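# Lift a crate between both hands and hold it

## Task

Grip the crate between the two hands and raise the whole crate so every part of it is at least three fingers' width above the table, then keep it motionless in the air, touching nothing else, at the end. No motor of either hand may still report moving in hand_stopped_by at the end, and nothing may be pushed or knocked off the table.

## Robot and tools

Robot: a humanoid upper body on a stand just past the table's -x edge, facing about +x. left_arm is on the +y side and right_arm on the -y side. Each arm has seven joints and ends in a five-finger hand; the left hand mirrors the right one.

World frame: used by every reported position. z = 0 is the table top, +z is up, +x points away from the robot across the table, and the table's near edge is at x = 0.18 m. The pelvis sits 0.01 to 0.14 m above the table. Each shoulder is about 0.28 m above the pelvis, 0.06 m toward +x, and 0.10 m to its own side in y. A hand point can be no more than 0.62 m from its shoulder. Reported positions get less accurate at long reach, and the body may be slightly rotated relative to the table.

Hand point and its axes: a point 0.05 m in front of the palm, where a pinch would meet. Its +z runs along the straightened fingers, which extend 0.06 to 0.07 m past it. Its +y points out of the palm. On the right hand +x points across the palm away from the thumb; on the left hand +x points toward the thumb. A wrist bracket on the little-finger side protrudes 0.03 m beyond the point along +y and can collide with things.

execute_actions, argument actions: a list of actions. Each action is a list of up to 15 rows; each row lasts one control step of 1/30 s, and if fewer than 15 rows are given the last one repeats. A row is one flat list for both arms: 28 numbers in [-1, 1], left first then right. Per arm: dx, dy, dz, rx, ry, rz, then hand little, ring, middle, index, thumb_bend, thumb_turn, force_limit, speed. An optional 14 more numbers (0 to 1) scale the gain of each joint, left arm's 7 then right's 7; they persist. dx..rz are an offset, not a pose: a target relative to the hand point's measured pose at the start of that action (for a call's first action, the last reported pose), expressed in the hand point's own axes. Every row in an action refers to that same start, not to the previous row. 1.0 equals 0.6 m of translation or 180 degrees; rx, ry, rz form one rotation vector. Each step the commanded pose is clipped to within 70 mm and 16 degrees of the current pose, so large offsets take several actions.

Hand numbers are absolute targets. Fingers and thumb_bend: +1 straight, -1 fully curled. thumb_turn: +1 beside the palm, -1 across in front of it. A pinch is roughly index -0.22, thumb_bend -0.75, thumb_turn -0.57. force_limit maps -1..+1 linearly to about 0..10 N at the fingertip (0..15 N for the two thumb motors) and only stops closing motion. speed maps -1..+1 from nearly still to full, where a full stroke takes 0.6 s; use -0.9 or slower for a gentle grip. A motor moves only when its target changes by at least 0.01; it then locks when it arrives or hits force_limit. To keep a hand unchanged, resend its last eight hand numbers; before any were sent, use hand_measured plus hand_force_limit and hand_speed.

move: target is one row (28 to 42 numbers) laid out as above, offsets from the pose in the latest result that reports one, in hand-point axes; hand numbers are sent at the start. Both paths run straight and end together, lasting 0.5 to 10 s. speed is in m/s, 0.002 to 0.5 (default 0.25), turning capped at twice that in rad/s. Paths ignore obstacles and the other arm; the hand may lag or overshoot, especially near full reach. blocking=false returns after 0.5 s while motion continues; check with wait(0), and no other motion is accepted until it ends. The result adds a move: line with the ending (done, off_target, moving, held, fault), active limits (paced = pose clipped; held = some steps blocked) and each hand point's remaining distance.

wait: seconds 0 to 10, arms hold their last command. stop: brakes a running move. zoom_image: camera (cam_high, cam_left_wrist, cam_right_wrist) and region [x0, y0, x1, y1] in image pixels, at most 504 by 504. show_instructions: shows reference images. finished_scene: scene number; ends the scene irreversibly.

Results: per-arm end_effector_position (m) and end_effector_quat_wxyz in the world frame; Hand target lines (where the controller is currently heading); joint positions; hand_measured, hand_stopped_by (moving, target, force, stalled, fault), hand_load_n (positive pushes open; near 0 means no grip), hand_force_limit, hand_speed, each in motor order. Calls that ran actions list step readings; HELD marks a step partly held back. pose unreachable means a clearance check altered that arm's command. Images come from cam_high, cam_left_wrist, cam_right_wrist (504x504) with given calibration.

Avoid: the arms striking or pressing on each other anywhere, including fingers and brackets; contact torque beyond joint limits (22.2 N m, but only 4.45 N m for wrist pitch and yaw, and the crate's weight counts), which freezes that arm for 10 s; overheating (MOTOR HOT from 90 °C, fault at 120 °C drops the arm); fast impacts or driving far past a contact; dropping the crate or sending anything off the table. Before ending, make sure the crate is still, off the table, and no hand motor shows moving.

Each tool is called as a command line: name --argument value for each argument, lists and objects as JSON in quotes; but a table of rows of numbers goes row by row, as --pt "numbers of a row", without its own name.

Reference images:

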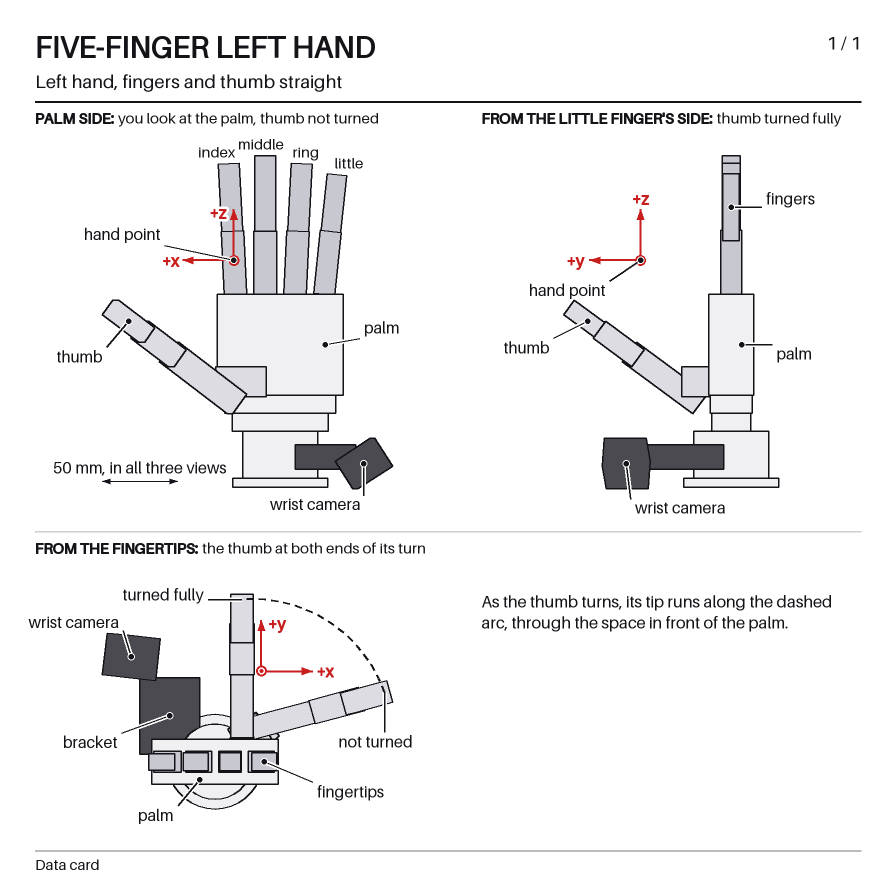

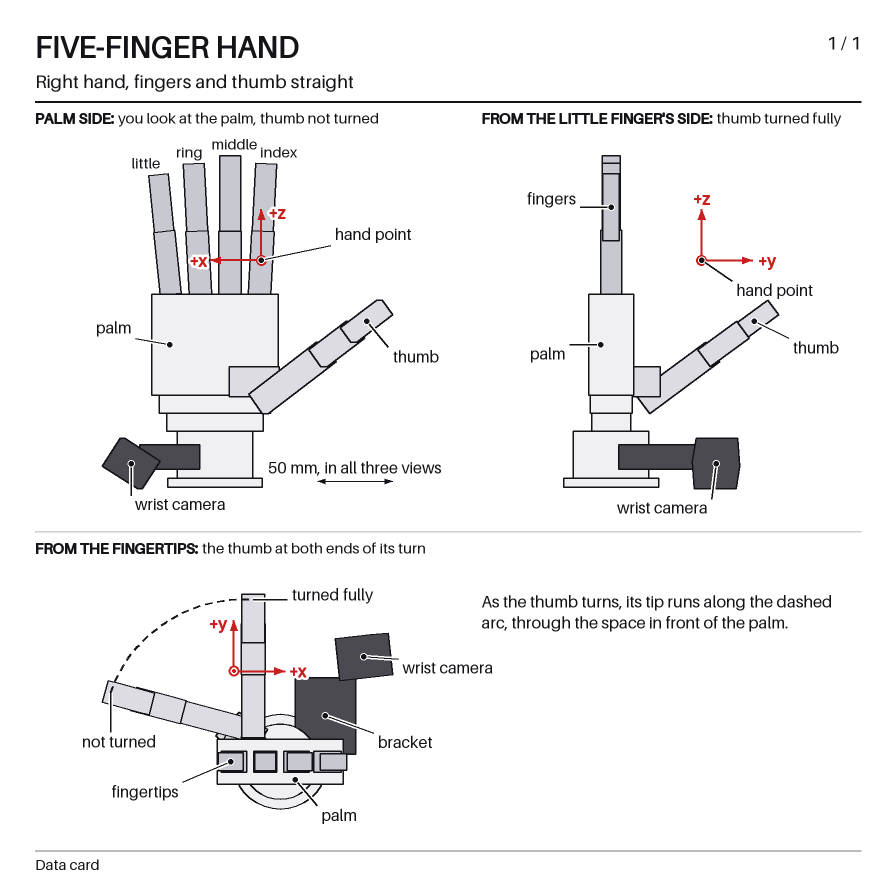

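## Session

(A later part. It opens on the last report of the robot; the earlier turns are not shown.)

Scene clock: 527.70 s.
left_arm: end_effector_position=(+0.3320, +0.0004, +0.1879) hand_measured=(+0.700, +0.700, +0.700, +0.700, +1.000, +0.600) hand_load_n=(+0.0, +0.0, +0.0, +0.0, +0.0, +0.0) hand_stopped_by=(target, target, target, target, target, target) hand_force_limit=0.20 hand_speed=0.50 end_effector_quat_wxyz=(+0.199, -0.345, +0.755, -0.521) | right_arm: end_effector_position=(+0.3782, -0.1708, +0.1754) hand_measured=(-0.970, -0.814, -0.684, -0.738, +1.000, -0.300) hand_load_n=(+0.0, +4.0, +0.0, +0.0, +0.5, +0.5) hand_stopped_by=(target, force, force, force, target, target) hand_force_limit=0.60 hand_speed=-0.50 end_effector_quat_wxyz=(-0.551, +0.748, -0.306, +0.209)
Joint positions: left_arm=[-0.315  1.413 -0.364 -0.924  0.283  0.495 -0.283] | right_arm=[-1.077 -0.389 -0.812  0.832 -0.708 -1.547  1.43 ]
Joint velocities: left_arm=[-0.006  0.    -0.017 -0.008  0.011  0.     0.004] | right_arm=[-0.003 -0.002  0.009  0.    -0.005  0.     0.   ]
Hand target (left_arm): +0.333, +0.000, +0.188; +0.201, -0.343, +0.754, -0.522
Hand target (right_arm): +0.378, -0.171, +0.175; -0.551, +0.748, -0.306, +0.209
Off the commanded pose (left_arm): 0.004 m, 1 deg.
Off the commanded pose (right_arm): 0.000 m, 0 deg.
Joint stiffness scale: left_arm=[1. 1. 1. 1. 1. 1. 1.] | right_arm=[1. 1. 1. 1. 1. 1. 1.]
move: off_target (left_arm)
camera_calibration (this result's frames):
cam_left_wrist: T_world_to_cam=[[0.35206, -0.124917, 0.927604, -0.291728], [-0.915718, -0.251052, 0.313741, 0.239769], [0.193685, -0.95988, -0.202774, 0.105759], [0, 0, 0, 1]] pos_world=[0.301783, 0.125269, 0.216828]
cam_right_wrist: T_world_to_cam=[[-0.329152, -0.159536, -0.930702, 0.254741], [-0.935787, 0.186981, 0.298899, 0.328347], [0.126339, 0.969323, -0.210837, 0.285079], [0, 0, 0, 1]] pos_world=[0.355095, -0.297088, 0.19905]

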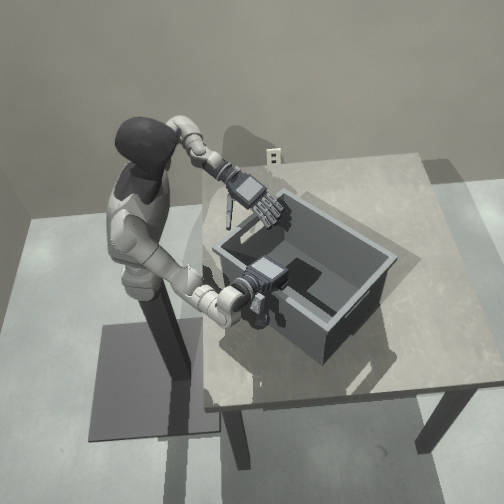

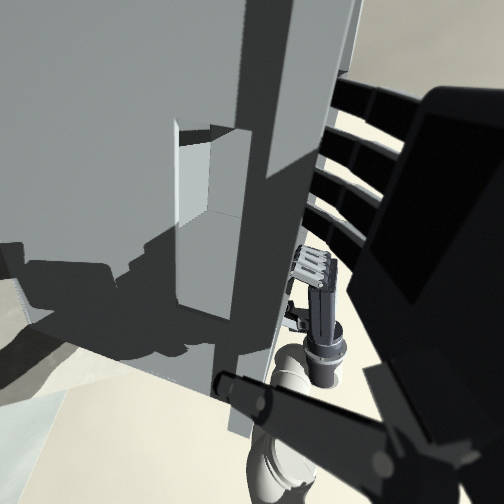

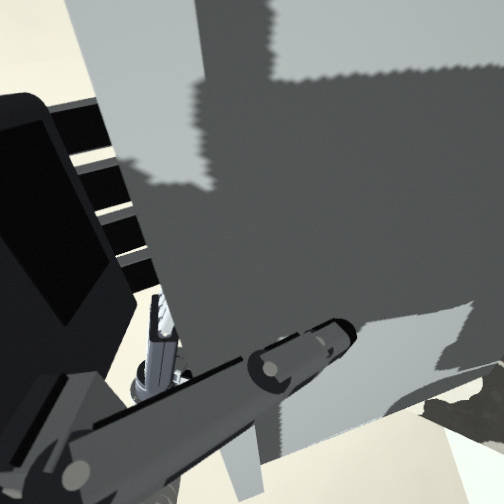

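execute_actions --actions '[[[0,-0.006,0.02,0,0,0,0.7,0.7,0.7,0.7,1,0.6,0.2,0.5, 0,0,0,0,0,0, -0.97,-0.97,-0.97,-0.97,1,-0.3,0.6,-0.5]],[[0,0,0,0,0,0,0.7,0.7,0.7,0.7,1,0.6,0.2,0.5, 0,0,0,0,0,0, -0.97,-0.97,-0.97,-0.97,1,-0.3,0.6,-0.5]],[[0,0,0,0,0,0,-1,-1,-1,-1,1,0.6,0.2,-0.2, 0,0,0,0,0,0, -0.97,-0.97,-0.97,-0.97,1,-0.3,0.6,-0.5]],[[0,0,0,0,0,0,-1,-1,-1,-1,1,0.6,0.2,-0.2, 0,0,0,0,0,0, -0.97,-0.97,-0.97,-0.97,1,-0.3,0.6,-0.5]],[[0,0,0,0,0,0,-1,-1,-1,-1,1,0.6,0.2,-0.2, 0,0,0,0,0,0, -0.97,-0.97,-0.97,-0.97,1,-0.3,0.6,-0.5]],[[0,0,0,0,0,0,-1,-1,-1,-1,1,0.6,0.2,-0.2, 0,0,0,0,0,0, -0.97,-0.97,-0.97,-0.97,1,-0.3,0.6,-0.5]]]'

Scene clock: 532.77 s.
left_arm: end_effector_position=(+0.3377, -0.0120, +0.1883) hand_measured=(-0.360, -0.270, -0.270, -0.352, +1.000, +0.600) hand_load_n=(+0.5, +0.0, +0.0, +7.5, +1.0, -1.0) hand_stopped_by=(force, force, force, force, target, target) hand_force_limit=0.20 hand_speed=-0.20 end_effector_quat_wxyz=(+0.193, -0.337, +0.756, -0.527) | right_arm: end_effector_position=(+0.3781, -0.1680, +0.1746) hand_measured=(-0.970, -0.814, -0.684, -0.738, +1.002, -0.300) hand_load_n=(+0.0, +6.5, +0.0, +0.0, +1.5, +3.0) hand_stopped_by=(target, force, force, force, target, target) hand_force_limit=0.60 hand_speed=-0.50 end_effector_quat_wxyz=(-0.544, +0.757, -0.297, +0.206)
Joint positions: left_arm=[-0.444  1.339 -0.458 -0.88   0.322  0.495 -0.34 ] | right_arm=[-1.089 -0.385 -0.795  0.833 -0.708 -1.552  1.444]
Joint velocities: left_arm=[-0.003 -0.006  0.     0.006  0.011  0.     0.   ] | right_arm=[-0.002  0.008 -0.009  0.003  0.006  0.     0.   ]
Hand target (left_arm): +0.338, -0.012, +0.188; +0.193, -0.337, +0.756, -0.527
Hand target (right_arm): +0.378, -0.168, +0.175; -0.546, +0.756, -0.297, +0.206
Off the commanded pose (left_arm): 0.000 m, 0 deg.
Off the commanded pose (right_arm): 0.000 m, 0 deg.
Joint stiffness scale: left_arm=[1. 1. 1. 1. 1. 1. 1.] | right_arm=[1. 1. 1. 1. 1. 1. 1.]
Step readings (end_effector_position; steps 1 to 15: 1st action; 16 to 30: 2nd action; 31 to 45: 3rd action; 46 to 60: 4th action; 61 to 75: 5th action; 76 to 90: 6th action):
0: left_arm (+0.3320, +0.0004, +0.1879) | right_arm (+0.3782, -0.1708, +0.1754)
1: left_arm (+0.3320, +0.0004, +0.1879) | right_arm (+0.3782, -0.1708, +0.1754)
2: left_arm (+0.3326, +0.0000, +0.1876) | right_arm (+0.3782, -0.1708, +0.1754)
4: left_arm (+0.3368, -0.0041, +0.1874) | right_arm (+0.3782, -0.1708, +0.1754)
8: left_arm (+0.3400, -0.0090, +0.1881) | right_arm (+0.3782, -0.1708, +0.1754)
15: left_arm (+0.3404, -0.0083, +0.1870) | right_arm (+0.3782, -0.1708, +0.1754)
16: left_arm (+0.3404, -0.0083, +0.1870) | right_arm (+0.3782, -0.1708, +0.1754)
17: left_arm (+0.3404, -0.0083, +0.1870) | right_arm (+0.3782, -0.1708, +0.1754)
19: left_arm (+0.3404, -0.0083, +0.1870) | right_arm (+0.3782, -0.1708, +0.1754)
23: left_arm (+0.3404, -0.0083, +0.1870) | right_arm (+0.3782, -0.1708, +0.1754)
30: left_arm (+0.3404, -0.0083, +0.1870) | right_arm (+0.3782, -0.1708, +0.1754)
31: left_arm (+0.3404, -0.0083, +0.1870) | right_arm (+0.3782, -0.1708, +0.1754)
32: left_arm (+0.3404, -0.0083, +0.1870) | right_arm (+0.3782, -0.1708, +0.1754)
34: left_arm (+0.3404, -0.0084, +0.1870) | right_arm (+0.3782, -0.1708, +0.1754)
38: left_arm (+0.3404, -0.0084, +0.1870) | right_arm (+0.3782, -0.1708, +0.1754)
45: left_arm (+0.3405, -0.0084, +0.1870) | right_arm (+0.3782, -0.1708, +0.1754)
46: left_arm (+0.3405, -0.0084, +0.1870) | right_arm (+0.3782, -0.1708, +0.1754)
47: left_arm (+0.3405, -0.0084, +0.1870) | right_arm (+0.3782, -0.1708, +0.1754)
49: left_arm (+0.3405, -0.0084, +0.1870) | right_arm (+0.3782, -0.1708, +0.1754)
53: left_arm (+0.3410, -0.0101, +0.1887) | right_arm (+0.3781, -0.1700, +0.1753)
60: left_arm (+0.3378, -0.0119, +0.1883) | right_arm (+0.3784, -0.1680, +0.1753)
61: left_arm (+0.3378, -0.0119, +0.1883) | right_arm (+0.3783, -0.1680, +0.1753)
62: left_arm (+0.3377, -0.0120, +0.1883) | right_arm (+0.3783, -0.1679, +0.1752)
64: left_arm (+0.3377, -0.0120, +0.1883) | right_arm (+0.3782, -0.1680, +0.1750)
68: left_arm (+0.3377, -0.0120, +0.1883) | right_arm (+0.3782, -0.1680, +0.1749)
75: left_arm (+0.3377, -0.0120, +0.1883) | right_arm (+0.3782, -0.1680, +0.1749)
76: left_arm (+0.3377, -0.0120, +0.1883) | right_arm (+0.3782, -0.1679, +0.1749)
77: left_arm (+0.3377, -0.0120, +0.1883) | right_arm (+0.3782, -0.1679, +0.1748)
79: left_arm (+0.3377, -0.0120, +0.1883) | right_arm (+0.3781, -0.1679, +0.1746)
83: left_arm (+0.3377, -0.0120, +0.1883) | right_arm (+0.3781, -0.1680, +0.1746)
90: end_effector_position above
camera_calibration (this result's frames):
cam_left_wrist: T_world_to_cam=[[0.3476, -0.124637, 0.929322, -0.294441], [-0.921656, -0.227661, 0.314199, 0.243979], [0.17241, -0.965731, -0.194007, 0.0982515], [0, 0, 0, 1]] pos_world=[0.310273, 0.113731, 0.216034]
cam_right_wrist: T_world_to_cam=[[-0.327872, -0.186643, -0.926102, 0.248603], [-0.938699, 0.174886, 0.297086, 0.32739], [0.106513, 0.966736, -0.232542, 0.292981], [0, 0, 0, 1]] pos_world=[0.357624, -0.294091, 0.2011]

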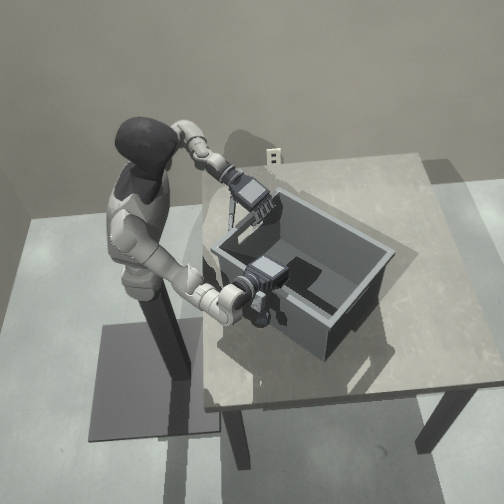

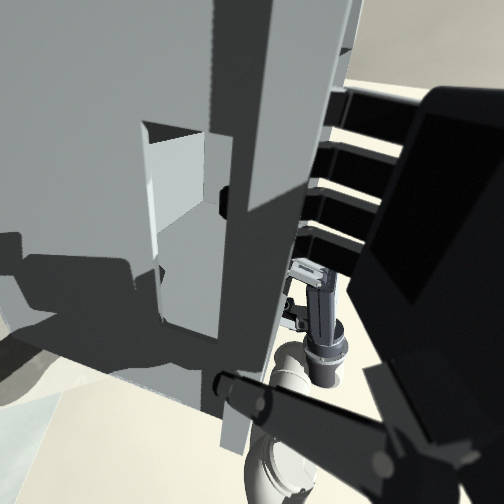

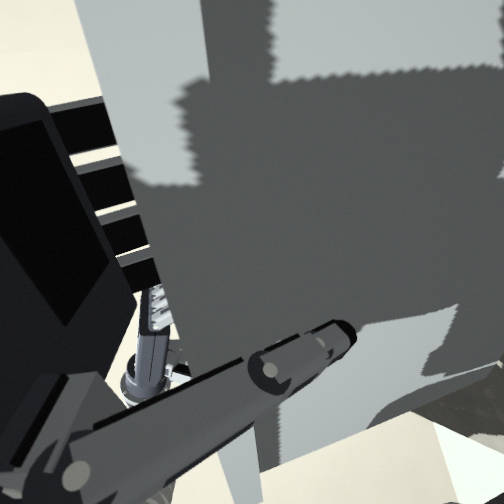

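execute_actions --actions '[[[0,0,0.03,0,0,0,-0.97,-0.97,-0.97,-0.97,1,0.6,0.4,-0.4, 0,0,0,0,0,0, -0.97,-0.97,-0.97,-0.97,1,-0.3,0.6,-0.5]],[[0,0,0.0,0,0,0,-0.97,-0.97,-0.97,-0.97,1,0.6,0.4,-0.4, 0,0,0,0,0,0, -0.97,-0.97,-0.97,-0.97,1,-0.3,0.6,-0.5]],[[0,0,0,0,0,0,-0.97,-0.97,-0.97,-0.97,1,0.6,0.4,-0.4, 0,0,0,0,0,0, -0.97,-0.97,-0.97,-0.97,1,-0.3,0.6,-0.5]]]'

Scene clock: 535.53 s.
left_arm: end_effector_position=(+0.3342, -0.0260, +0.1705) hand_measured=(-0.522, -0.598, -0.564, -0.354, +1.000, +0.600) hand_load_n=(+0.0, +2.5, +0.0, +0.0, +0.0, -0.5) hand_stopped_by=(force, force, force, force, target, target) hand_force_limit=0.40 hand_speed=-0.40 end_effector_quat_wxyz=(+0.164, -0.336, +0.770, -0.516) | right_arm: end_effector_position=(+0.3780, -0.1700, +0.1740) hand_measured=(-0.970, -0.814, -0.684, -0.738, +1.002, -0.300) hand_load_n=(+0.0, +6.0, +0.0, +0.0, +1.0, +0.0) hand_stopped_by=(target, force, force, force, target, target) hand_force_limit=0.60 hand_speed=-0.50 end_effector_quat_wxyz=(-0.535, +0.765, -0.293, +0.207)
Joint positions: left_arm=[-0.544  1.229 -0.577 -0.802  0.377  0.473 -0.414] | right_arm=[-1.097 -0.39  -0.788  0.833 -0.709 -1.556  1.458]
Joint velocities: left_arm=[-0.008 -0.009 -0.003 -0.003  0.006  0.     0.   ] | right_arm=[0.003 0.003 0.006 0.005 0.002 0.    0.   ]
Hand target (left_arm): +0.334, -0.026, +0.170; +0.164, -0.336, +0.770, -0.516
Hand target (right_arm): +0.378, -0.170, +0.174; -0.537, +0.764, -0.293, +0.207
Off the commanded pose (left_arm): 0.000 m, 0 deg.
Off the commanded pose (right_arm): 0.000 m, 0 deg.
Joint stiffness scale: left_arm=[1. 1. 1. 1. 1. 1. 1.] | right_arm=[1. 1. 1. 1. 1. 1. 1.]
Step readings (end_effector_position; steps 1 to 15: 1st action; 16 to 30: 2nd action; 31 to 45: 3rd action):
0: left_arm (+0.3377, -0.0120, +0.1883) | right_arm (+0.3781, -0.1680, +0.1746)
1: left_arm (+0.3377, -0.0120, +0.1883) | right_arm (+0.3781, -0.1679, +0.1746)
2: left_arm (+0.3380, -0.0126, +0.1880) | right_arm (+0.3781, -0.1679, +0.1745)
4: left_arm (+0.3369, -0.0182, +0.1815) | right_arm (+0.3783, -0.1688, +0.1748)
8: left_arm (+0.3370, -0.0247, +0.1765) | right_arm (+0.3782, -0.1699, +0.1747)
15: left_arm (+0.3351, -0.0263, +0.1718) | right_arm (+0.3782, -0.1699, +0.1745)
16: left_arm (+0.3351, -0.0263, +0.1718) | right_arm (+0.3782, -0.1699, +0.1745)
17: left_arm (+0.3348, -0.0262, +0.1714) | right_arm (+0.3782, -0.1700, +0.1744)
19: left_arm (+0.3342, -0.0260, +0.1705) | right_arm (+0.3781, -0.1700, +0.1742)
23: left_arm (+0.3342, -0.0260, +0.1705) | right_arm (+0.3781, -0.1700, +0.1742)
30: left_arm (+0.3342, -0.0260, +0.1705) | right_arm (+0.3781, -0.1700, +0.1742)
31: left_arm (+0.3342, -0.0260, +0.1705) | right_arm (+0.3781, -0.1699, +0.1742)
32: left_arm (+0.3342, -0.0260, +0.1705) | right_arm (+0.3780, -0.1699, +0.1741)
34: left_arm (+0.3342, -0.0260, +0.1705) | right_arm (+0.3780, -0.1699, +0.1740)
38: left_arm (+0.3342, -0.0260, +0.1705) | right_arm (+0.3780, -0.1699, +0.1740)
45: end_effector_position above
camera_calibration (this result's frames):
cam_left_wrist: T_world_to_cam=[[0.394294, -0.149199, 0.906792, -0.290793], [-0.910332, -0.198493, 0.363175, 0.231753], [0.125807, -0.96868, -0.214085, 0.100803], [0, 0, 0, 1]] pos_world=[0.312949, 0.100261, 0.201102]
cam_right_wrist: T_world_to_cam=[[-0.328758, -0.210443, -0.920669, 0.242974], [-0.939009, 0.176988, 0.294852, 0.328697], [0.100898, 0.961451, -0.255794, 0.300051], [0, 0, 0, 1]] pos_world=[0.358254, -0.295528, 0.203533]

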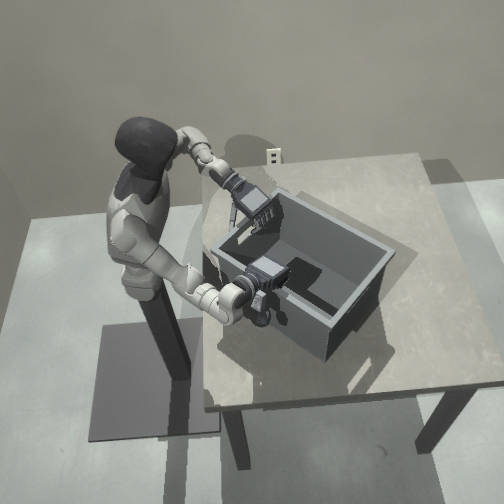

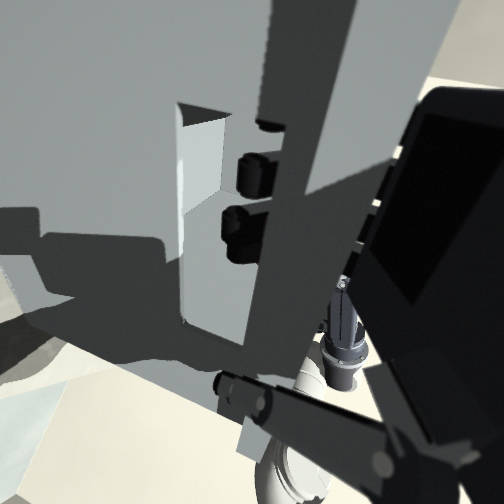

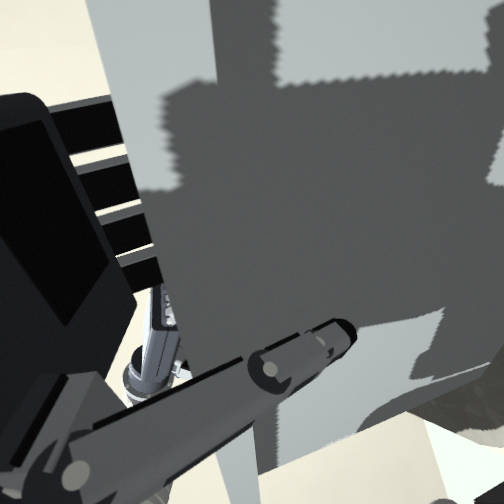

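execute_actions --actions '[[[0,0,0.0,0,0,0,-1,-1,-1,-1,1,0.6,0.7,-0.4, 0,0,0,0,0,0, -1,-1,-1,-1,1,-0.3,0.7,-0.5]],[[0,0,0.0,0,0,0,-1,-1,-1,-1,1,0.6,0.7,-0.4, 0,0,0,0,0,0, -1,-1,-1,-1,1,-0.3,0.7,-0.5]],[[0,0,0,0,0,0,-1,-1,-1,-1,1,0.6,0.7,-0.4, 0,0,0,0,0,0, -1,-1,-1,-1,1,-0.3,0.7,-0.5]]]'

Scene clock: 538.03 s.
left_arm: end_effector_position=(+0.3275, -0.0209, +0.1524) hand_measured=(-0.948, -0.992, -0.958, -0.964, +1.000, +0.600) hand_load_n=(+1.5, +0.0, +0.0, +3.5, +0.0, -0.5) hand_stopped_by=(force, force, force, force, target, target) hand_force_limit=0.70 hand_speed=-0.40 end_effector_quat_wxyz=(+0.149, -0.347, +0.783, -0.494) | right_arm: end_effector_position=(+0.3774, -0.1548, +0.1712) hand_measured=(-1.000, -0.836, -0.748, -0.858, +1.002, -0.300) hand_load_n=(+0.0, +1.0, +7.5, +9.5, +3.5, +1.0) hand_stopped_by=(target, force, force, force, target, target) hand_force_limit=0.70 hand_speed=-0.50 end_effector_quat_wxyz=(-0.531, +0.781, -0.269, +0.192)
Joint positions: left_arm=[-0.53   1.22  -0.611 -0.773  0.385  0.46  -0.429] | right_arm=[-1.123 -0.357 -0.754  0.844 -0.712 -1.57   1.482]
Joint velocities: left_arm=[-0.011  0.006 -0.005  0.014  0.002  0.     0.   ] | right_arm=[-0.008 -0.011  0.015  0.    -0.008  0.     0.   ]
Hand target (left_arm): +0.327, -0.023, +0.155; +0.149, -0.344, +0.782, -0.498
Hand target (right_arm): +0.377, -0.157, +0.171; -0.535, +0.776, -0.273, +0.194
Off the commanded pose (left_arm): 0.003 m, 1 deg.
Off the commanded pose (right_arm): 0.002 m, 1 deg.
Joint stiffness scale: left_arm=[1. 1. 1. 1. 1. 1. 1.] | right_arm=[1. 1. 1. 1. 1. 1. 1.]
Step readings (end_effector_position; steps 1 to 15: 1st action; 16 to 30: 2nd action; 31 to 45: 3rd action):
0: left_arm (+0.3342, -0.0260, +0.1705) | right_arm (+0.3780, -0.1700, +0.1740)
1: left_arm (+0.3342, -0.0260, +0.1705) | right_arm (+0.3780, -0.1699, +0.1739)
2: left_arm (+0.3342, -0.0260, +0.1705) | right_arm (+0.3780, -0.1699, +0.1739)
4: left_arm (+0.3332, -0.0261, +0.1685) | right_arm (+0.3773, -0.1685, +0.1724)
8: left_arm (+0.3285, -0.0278, +0.1648) | right_arm (+0.3767, -0.1670, +0.1712)
15: left_arm (+0.3279, -0.0265, +0.1623) | right_arm (+0.3778, -0.1614, +0.1731)
16: left_arm (+0.3278, -0.0260, +0.1617) | right_arm (+0.3776, -0.1607, +0.1727)
17: left_arm (+0.3278, -0.0254, +0.1604) | right_arm (+0.3772, -0.1601, +0.1721)
19: left_arm (+0.3267, -0.0240, +0.1570) | right_arm (+0.3770, -0.1584, +0.1715)
23: left_arm (+0.3269, -0.0226, +0.1548) | right_arm (+0.3772, -0.1566, +0.1715)
30: left_arm (+0.3269, -0.0226, +0.1548) | right_arm (+0.3772, -0.1566, +0.1715)
31: left_arm (+0.3269, -0.0226, +0.1548) | right_arm (+0.3772, -0.1566, +0.1715)
32: left_arm (+0.3271, -0.0223, +0.1543) | right_arm (+0.3772, -0.1563, +0.1714)
34: left_arm (+0.3275, -0.0212, +0.1527) | right_arm (+0.3773, -0.1550, +0.1713)
38: left_arm (+0.3275, -0.0209, +0.1524) | right_arm (+0.3774, -0.1548, +0.1712)
45: end_effector_position above
camera_calibration (this result's frames):
cam_left_wrist: T_world_to_cam=[[0.440333, -0.179118, 0.879786, -0.282637], [-0.890615, -0.21116, 0.402762, 0.220527], [0.113634, -0.9609, -0.252506, 0.112663], [0, 0, 0, 1]] pos_world=[0.308057, 0.104199, 0.188288]
cam_right_wrist: T_world_to_cam=[[-0.320925, -0.252796, -0.912744, 0.232489], [-0.946212, 0.127417, 0.297402, 0.320824], [0.0411171, 0.959093, -0.28009, 0.311169], [0, 0, 0, 1]] pos_world=[0.365385, -0.280546, 0.203944]

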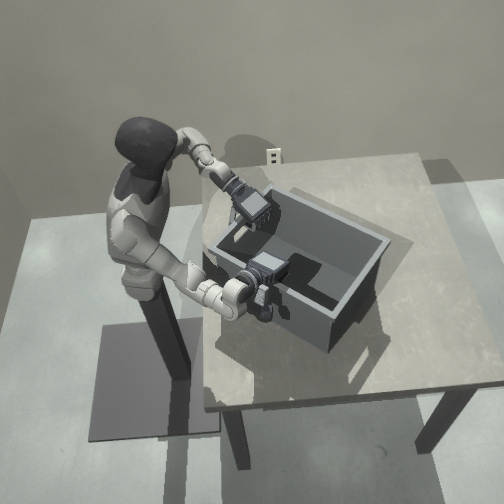

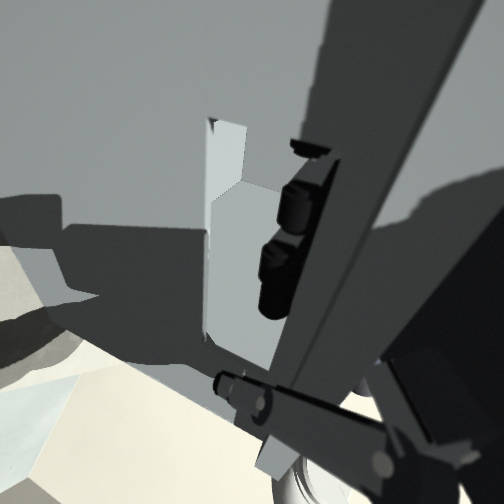

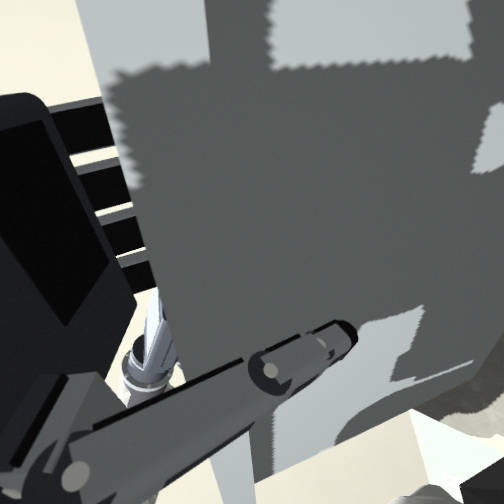

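move --target '[0.027,-0.219,-0.117,0,0,0,-1,-1,-1,-1,1,0.6,0.7,-0.4, 0.0035,-0.233,-0.091,0,0,0, -1,-1,-1,-1,1,-0.3,0.7,-0.5]' --speed 0.05

Scene clock: 544.10 s.
left_arm: end_effector_position=(+0.3245, -0.0199, +0.2982) hand_measured=(-0.948, -0.990, -0.958, -0.966, +1.000, +0.600) hand_load_n=(+0.5, +7.0, +0.0, +1.0, +1.0, -1.0) hand_stopped_by=(force, force, force, force, target, target) hand_force_limit=0.70 hand_speed=-0.40 end_effector_quat_wxyz=(+0.161, -0.335, +0.789, -0.489) | right_arm: end_effector_position=(+0.3705, -0.1600, +0.3181) hand_measured=(-1.000, -0.836, -0.748, -0.858, +1.004, -0.300) hand_load_n=(+0.0, +1.0, +7.5, +13.5, +6.0, -12.0) hand_stopped_by=(target, force, force, force, target, target) hand_force_limit=0.70 hand_speed=-0.50 end_effector_quat_wxyz=(-0.523, +0.785, -0.262, +0.205)
Joint positions: left_arm=[-1.087  1.366 -0.231 -0.888 -0.111  0.709 -0.953] | right_arm=[-1.311 -0.666 -0.274  0.433 -0.133 -0.85   1.645]
Joint velocities: left_arm=[-0.002  0.002  0.009  0.    -0.023  0.014 -0.015] | right_arm=[ 0.    -0.009  0.015  0.028 -0.002  0.007  0.   ]
Hand target (left_arm): +0.323, -0.018, +0.294; +0.159, -0.338, +0.794, -0.480
Hand target (right_arm): +0.371, -0.160, +0.321; -0.528, +0.779, -0.275, +0.196
Off the commanded pose (left_arm): 0.005 m, 2 deg.
Off the commanded pose (right_arm): 0.009 m, 2 deg.
Joint stiffness scale: left_arm=[1. 1. 1. 1. 1. 1. 1.] | right_arm=[1. 1. 1. 1. 1. 1. 1.]
move: off_target (left_arm, right_arm)
camera_calibration (this result's frames):
cam_left_wrist: T_world_to_cam=[[0.417078, -0.207214, 0.884934, -0.403943], [-0.902147, -0.212606, 0.375407, 0.171204], [0.110353, -0.954914, -0.275611, 0.158934], [0, 0, 0, 1]] pos_world=[0.305388, 0.104465, 0.336995]
cam_right_wrist: T_world_to_cam=[[-0.301873, -0.276463, -0.912382, 0.35211], [-0.952002, 0.138268, 0.273084, 0.282912], [0.0506555, 0.951026, -0.304933, 0.360721], [0, 0, 0, 1]] pos_world=[0.357352, -0.284827, 0.353995]

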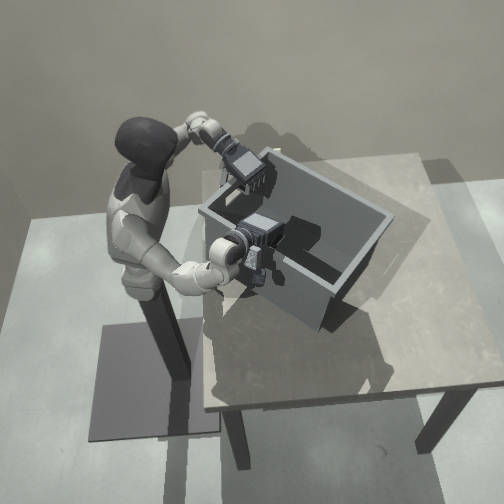

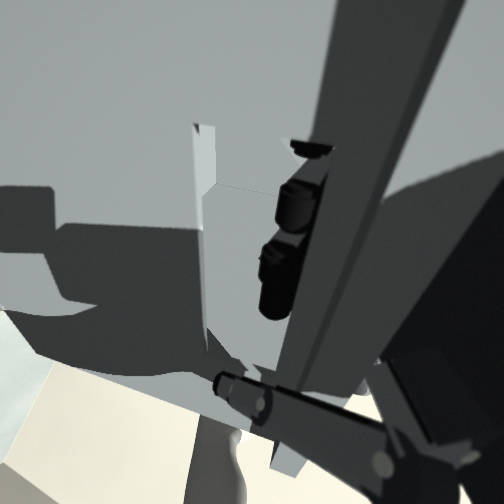

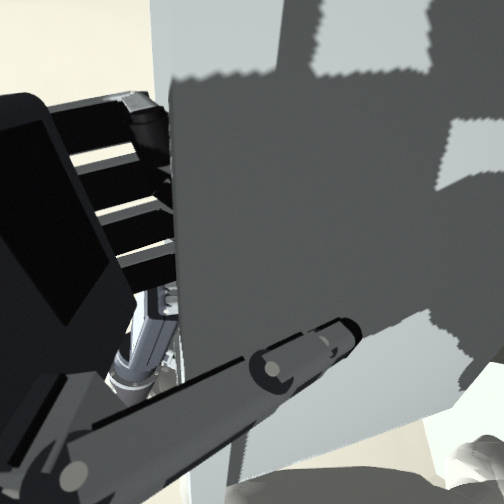

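wait --seconds 1.5

Scene clock: 546.03 s.
left_arm: end_effector_position=(+0.3245, -0.0198, +0.2981) hand_measured=(-0.948, -0.990, -0.958, -0.966, +1.000, +0.600) hand_load_n=(+0.5, +7.0, +0.0, +1.0, +1.0, -1.0) hand_stopped_by=(force, force, force, force, target, target) hand_force_limit=0.70 hand_speed=-0.40 end_effector_quat_wxyz=(+0.161, -0.335, +0.789, -0.489) | right_arm: end_effector_position=(+0.3705, -0.1600, +0.3180) hand_measured=(-1.000, -0.836, -0.748, -0.858, +1.004, -0.300) hand_load_n=(+0.0, +1.0, +7.5, +13.5, +6.0, -12.0) hand_stopped_by=(target, force, force, force, target, target) hand_force_limit=0.70 hand_speed=-0.50 end_effector_quat_wxyz=(-0.523, +0.785, -0.262, +0.204)
Joint positions: left_arm=[-1.087  1.366 -0.231 -0.888 -0.112  0.709 -0.953] | right_arm=[-1.311 -0.666 -0.273  0.434 -0.133 -0.849  1.645]
Joint velocities: left_arm=[ 0.005 -0.008 -0.014  0.008  0.002  0.     0.   ] | right_arm=[-0.002  0.006  0.005 -0.011  0.006  0.     0.   ]
Hand target (left_arm): +0.323, -0.018, +0.294; +0.159, -0.338, +0.794, -0.480
Hand target (right_arm): +0.371, -0.160, +0.321; -0.528, +0.779, -0.275, +0.196
Off the commanded pose (left_arm): 0.005 m, 2 deg.
Off the commanded pose (right_arm): 0.009 m, 2 deg.
Joint stiffness scale: left_arm=[1. 1. 1. 1. 1. 1. 1.] | right_arm=[1. 1. 1. 1. 1. 1. 1.]
wait: 1.50 s; at rest from the start
camera_calibration (this result's frames):
cam_left_wrist: T_world_to_cam=[[0.417883, -0.207278, 0.884539, -0.403976], [-0.901778, -0.212859, 0.376147, 0.170854], [0.110316, -0.954844, -0.275869, 0.159056], [0, 0, 0, 1]] pos_world=[0.305341, 0.104506, 0.336945]
cam_right_wrist: T_world_to_cam=[[-0.302656, -0.276515, -0.912107, 0.352185], [-0.951775, 0.138121, 0.273946, 0.282541], [0.0502311, 0.951032, -0.304984, 0.360797], [0, 0, 0, 1]] pos_world=[0.357383, -0.28477, 0.353867]

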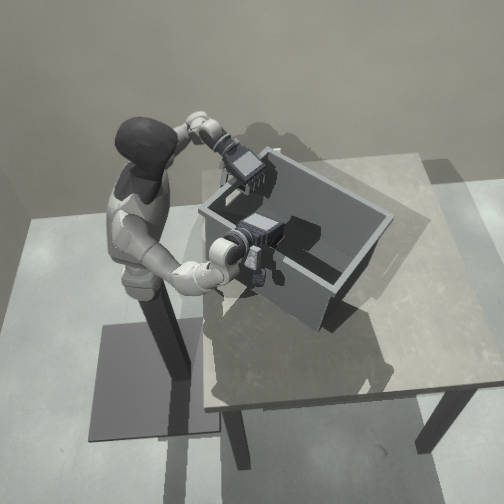

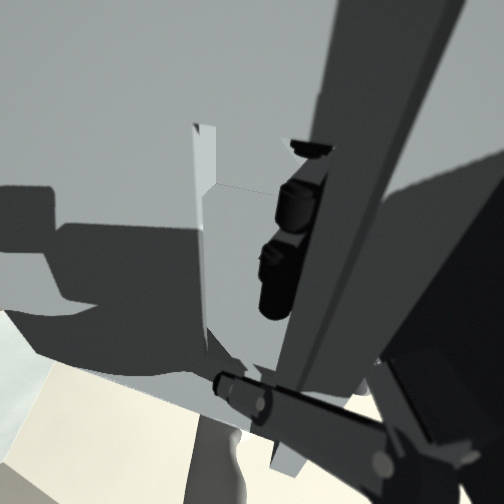

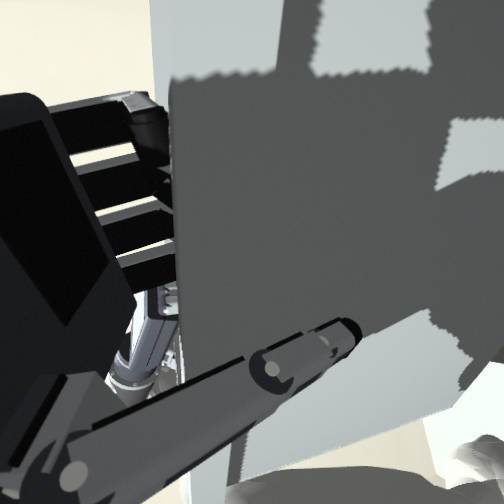

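finished_scene --scene 1

The scene is finished: the task was done.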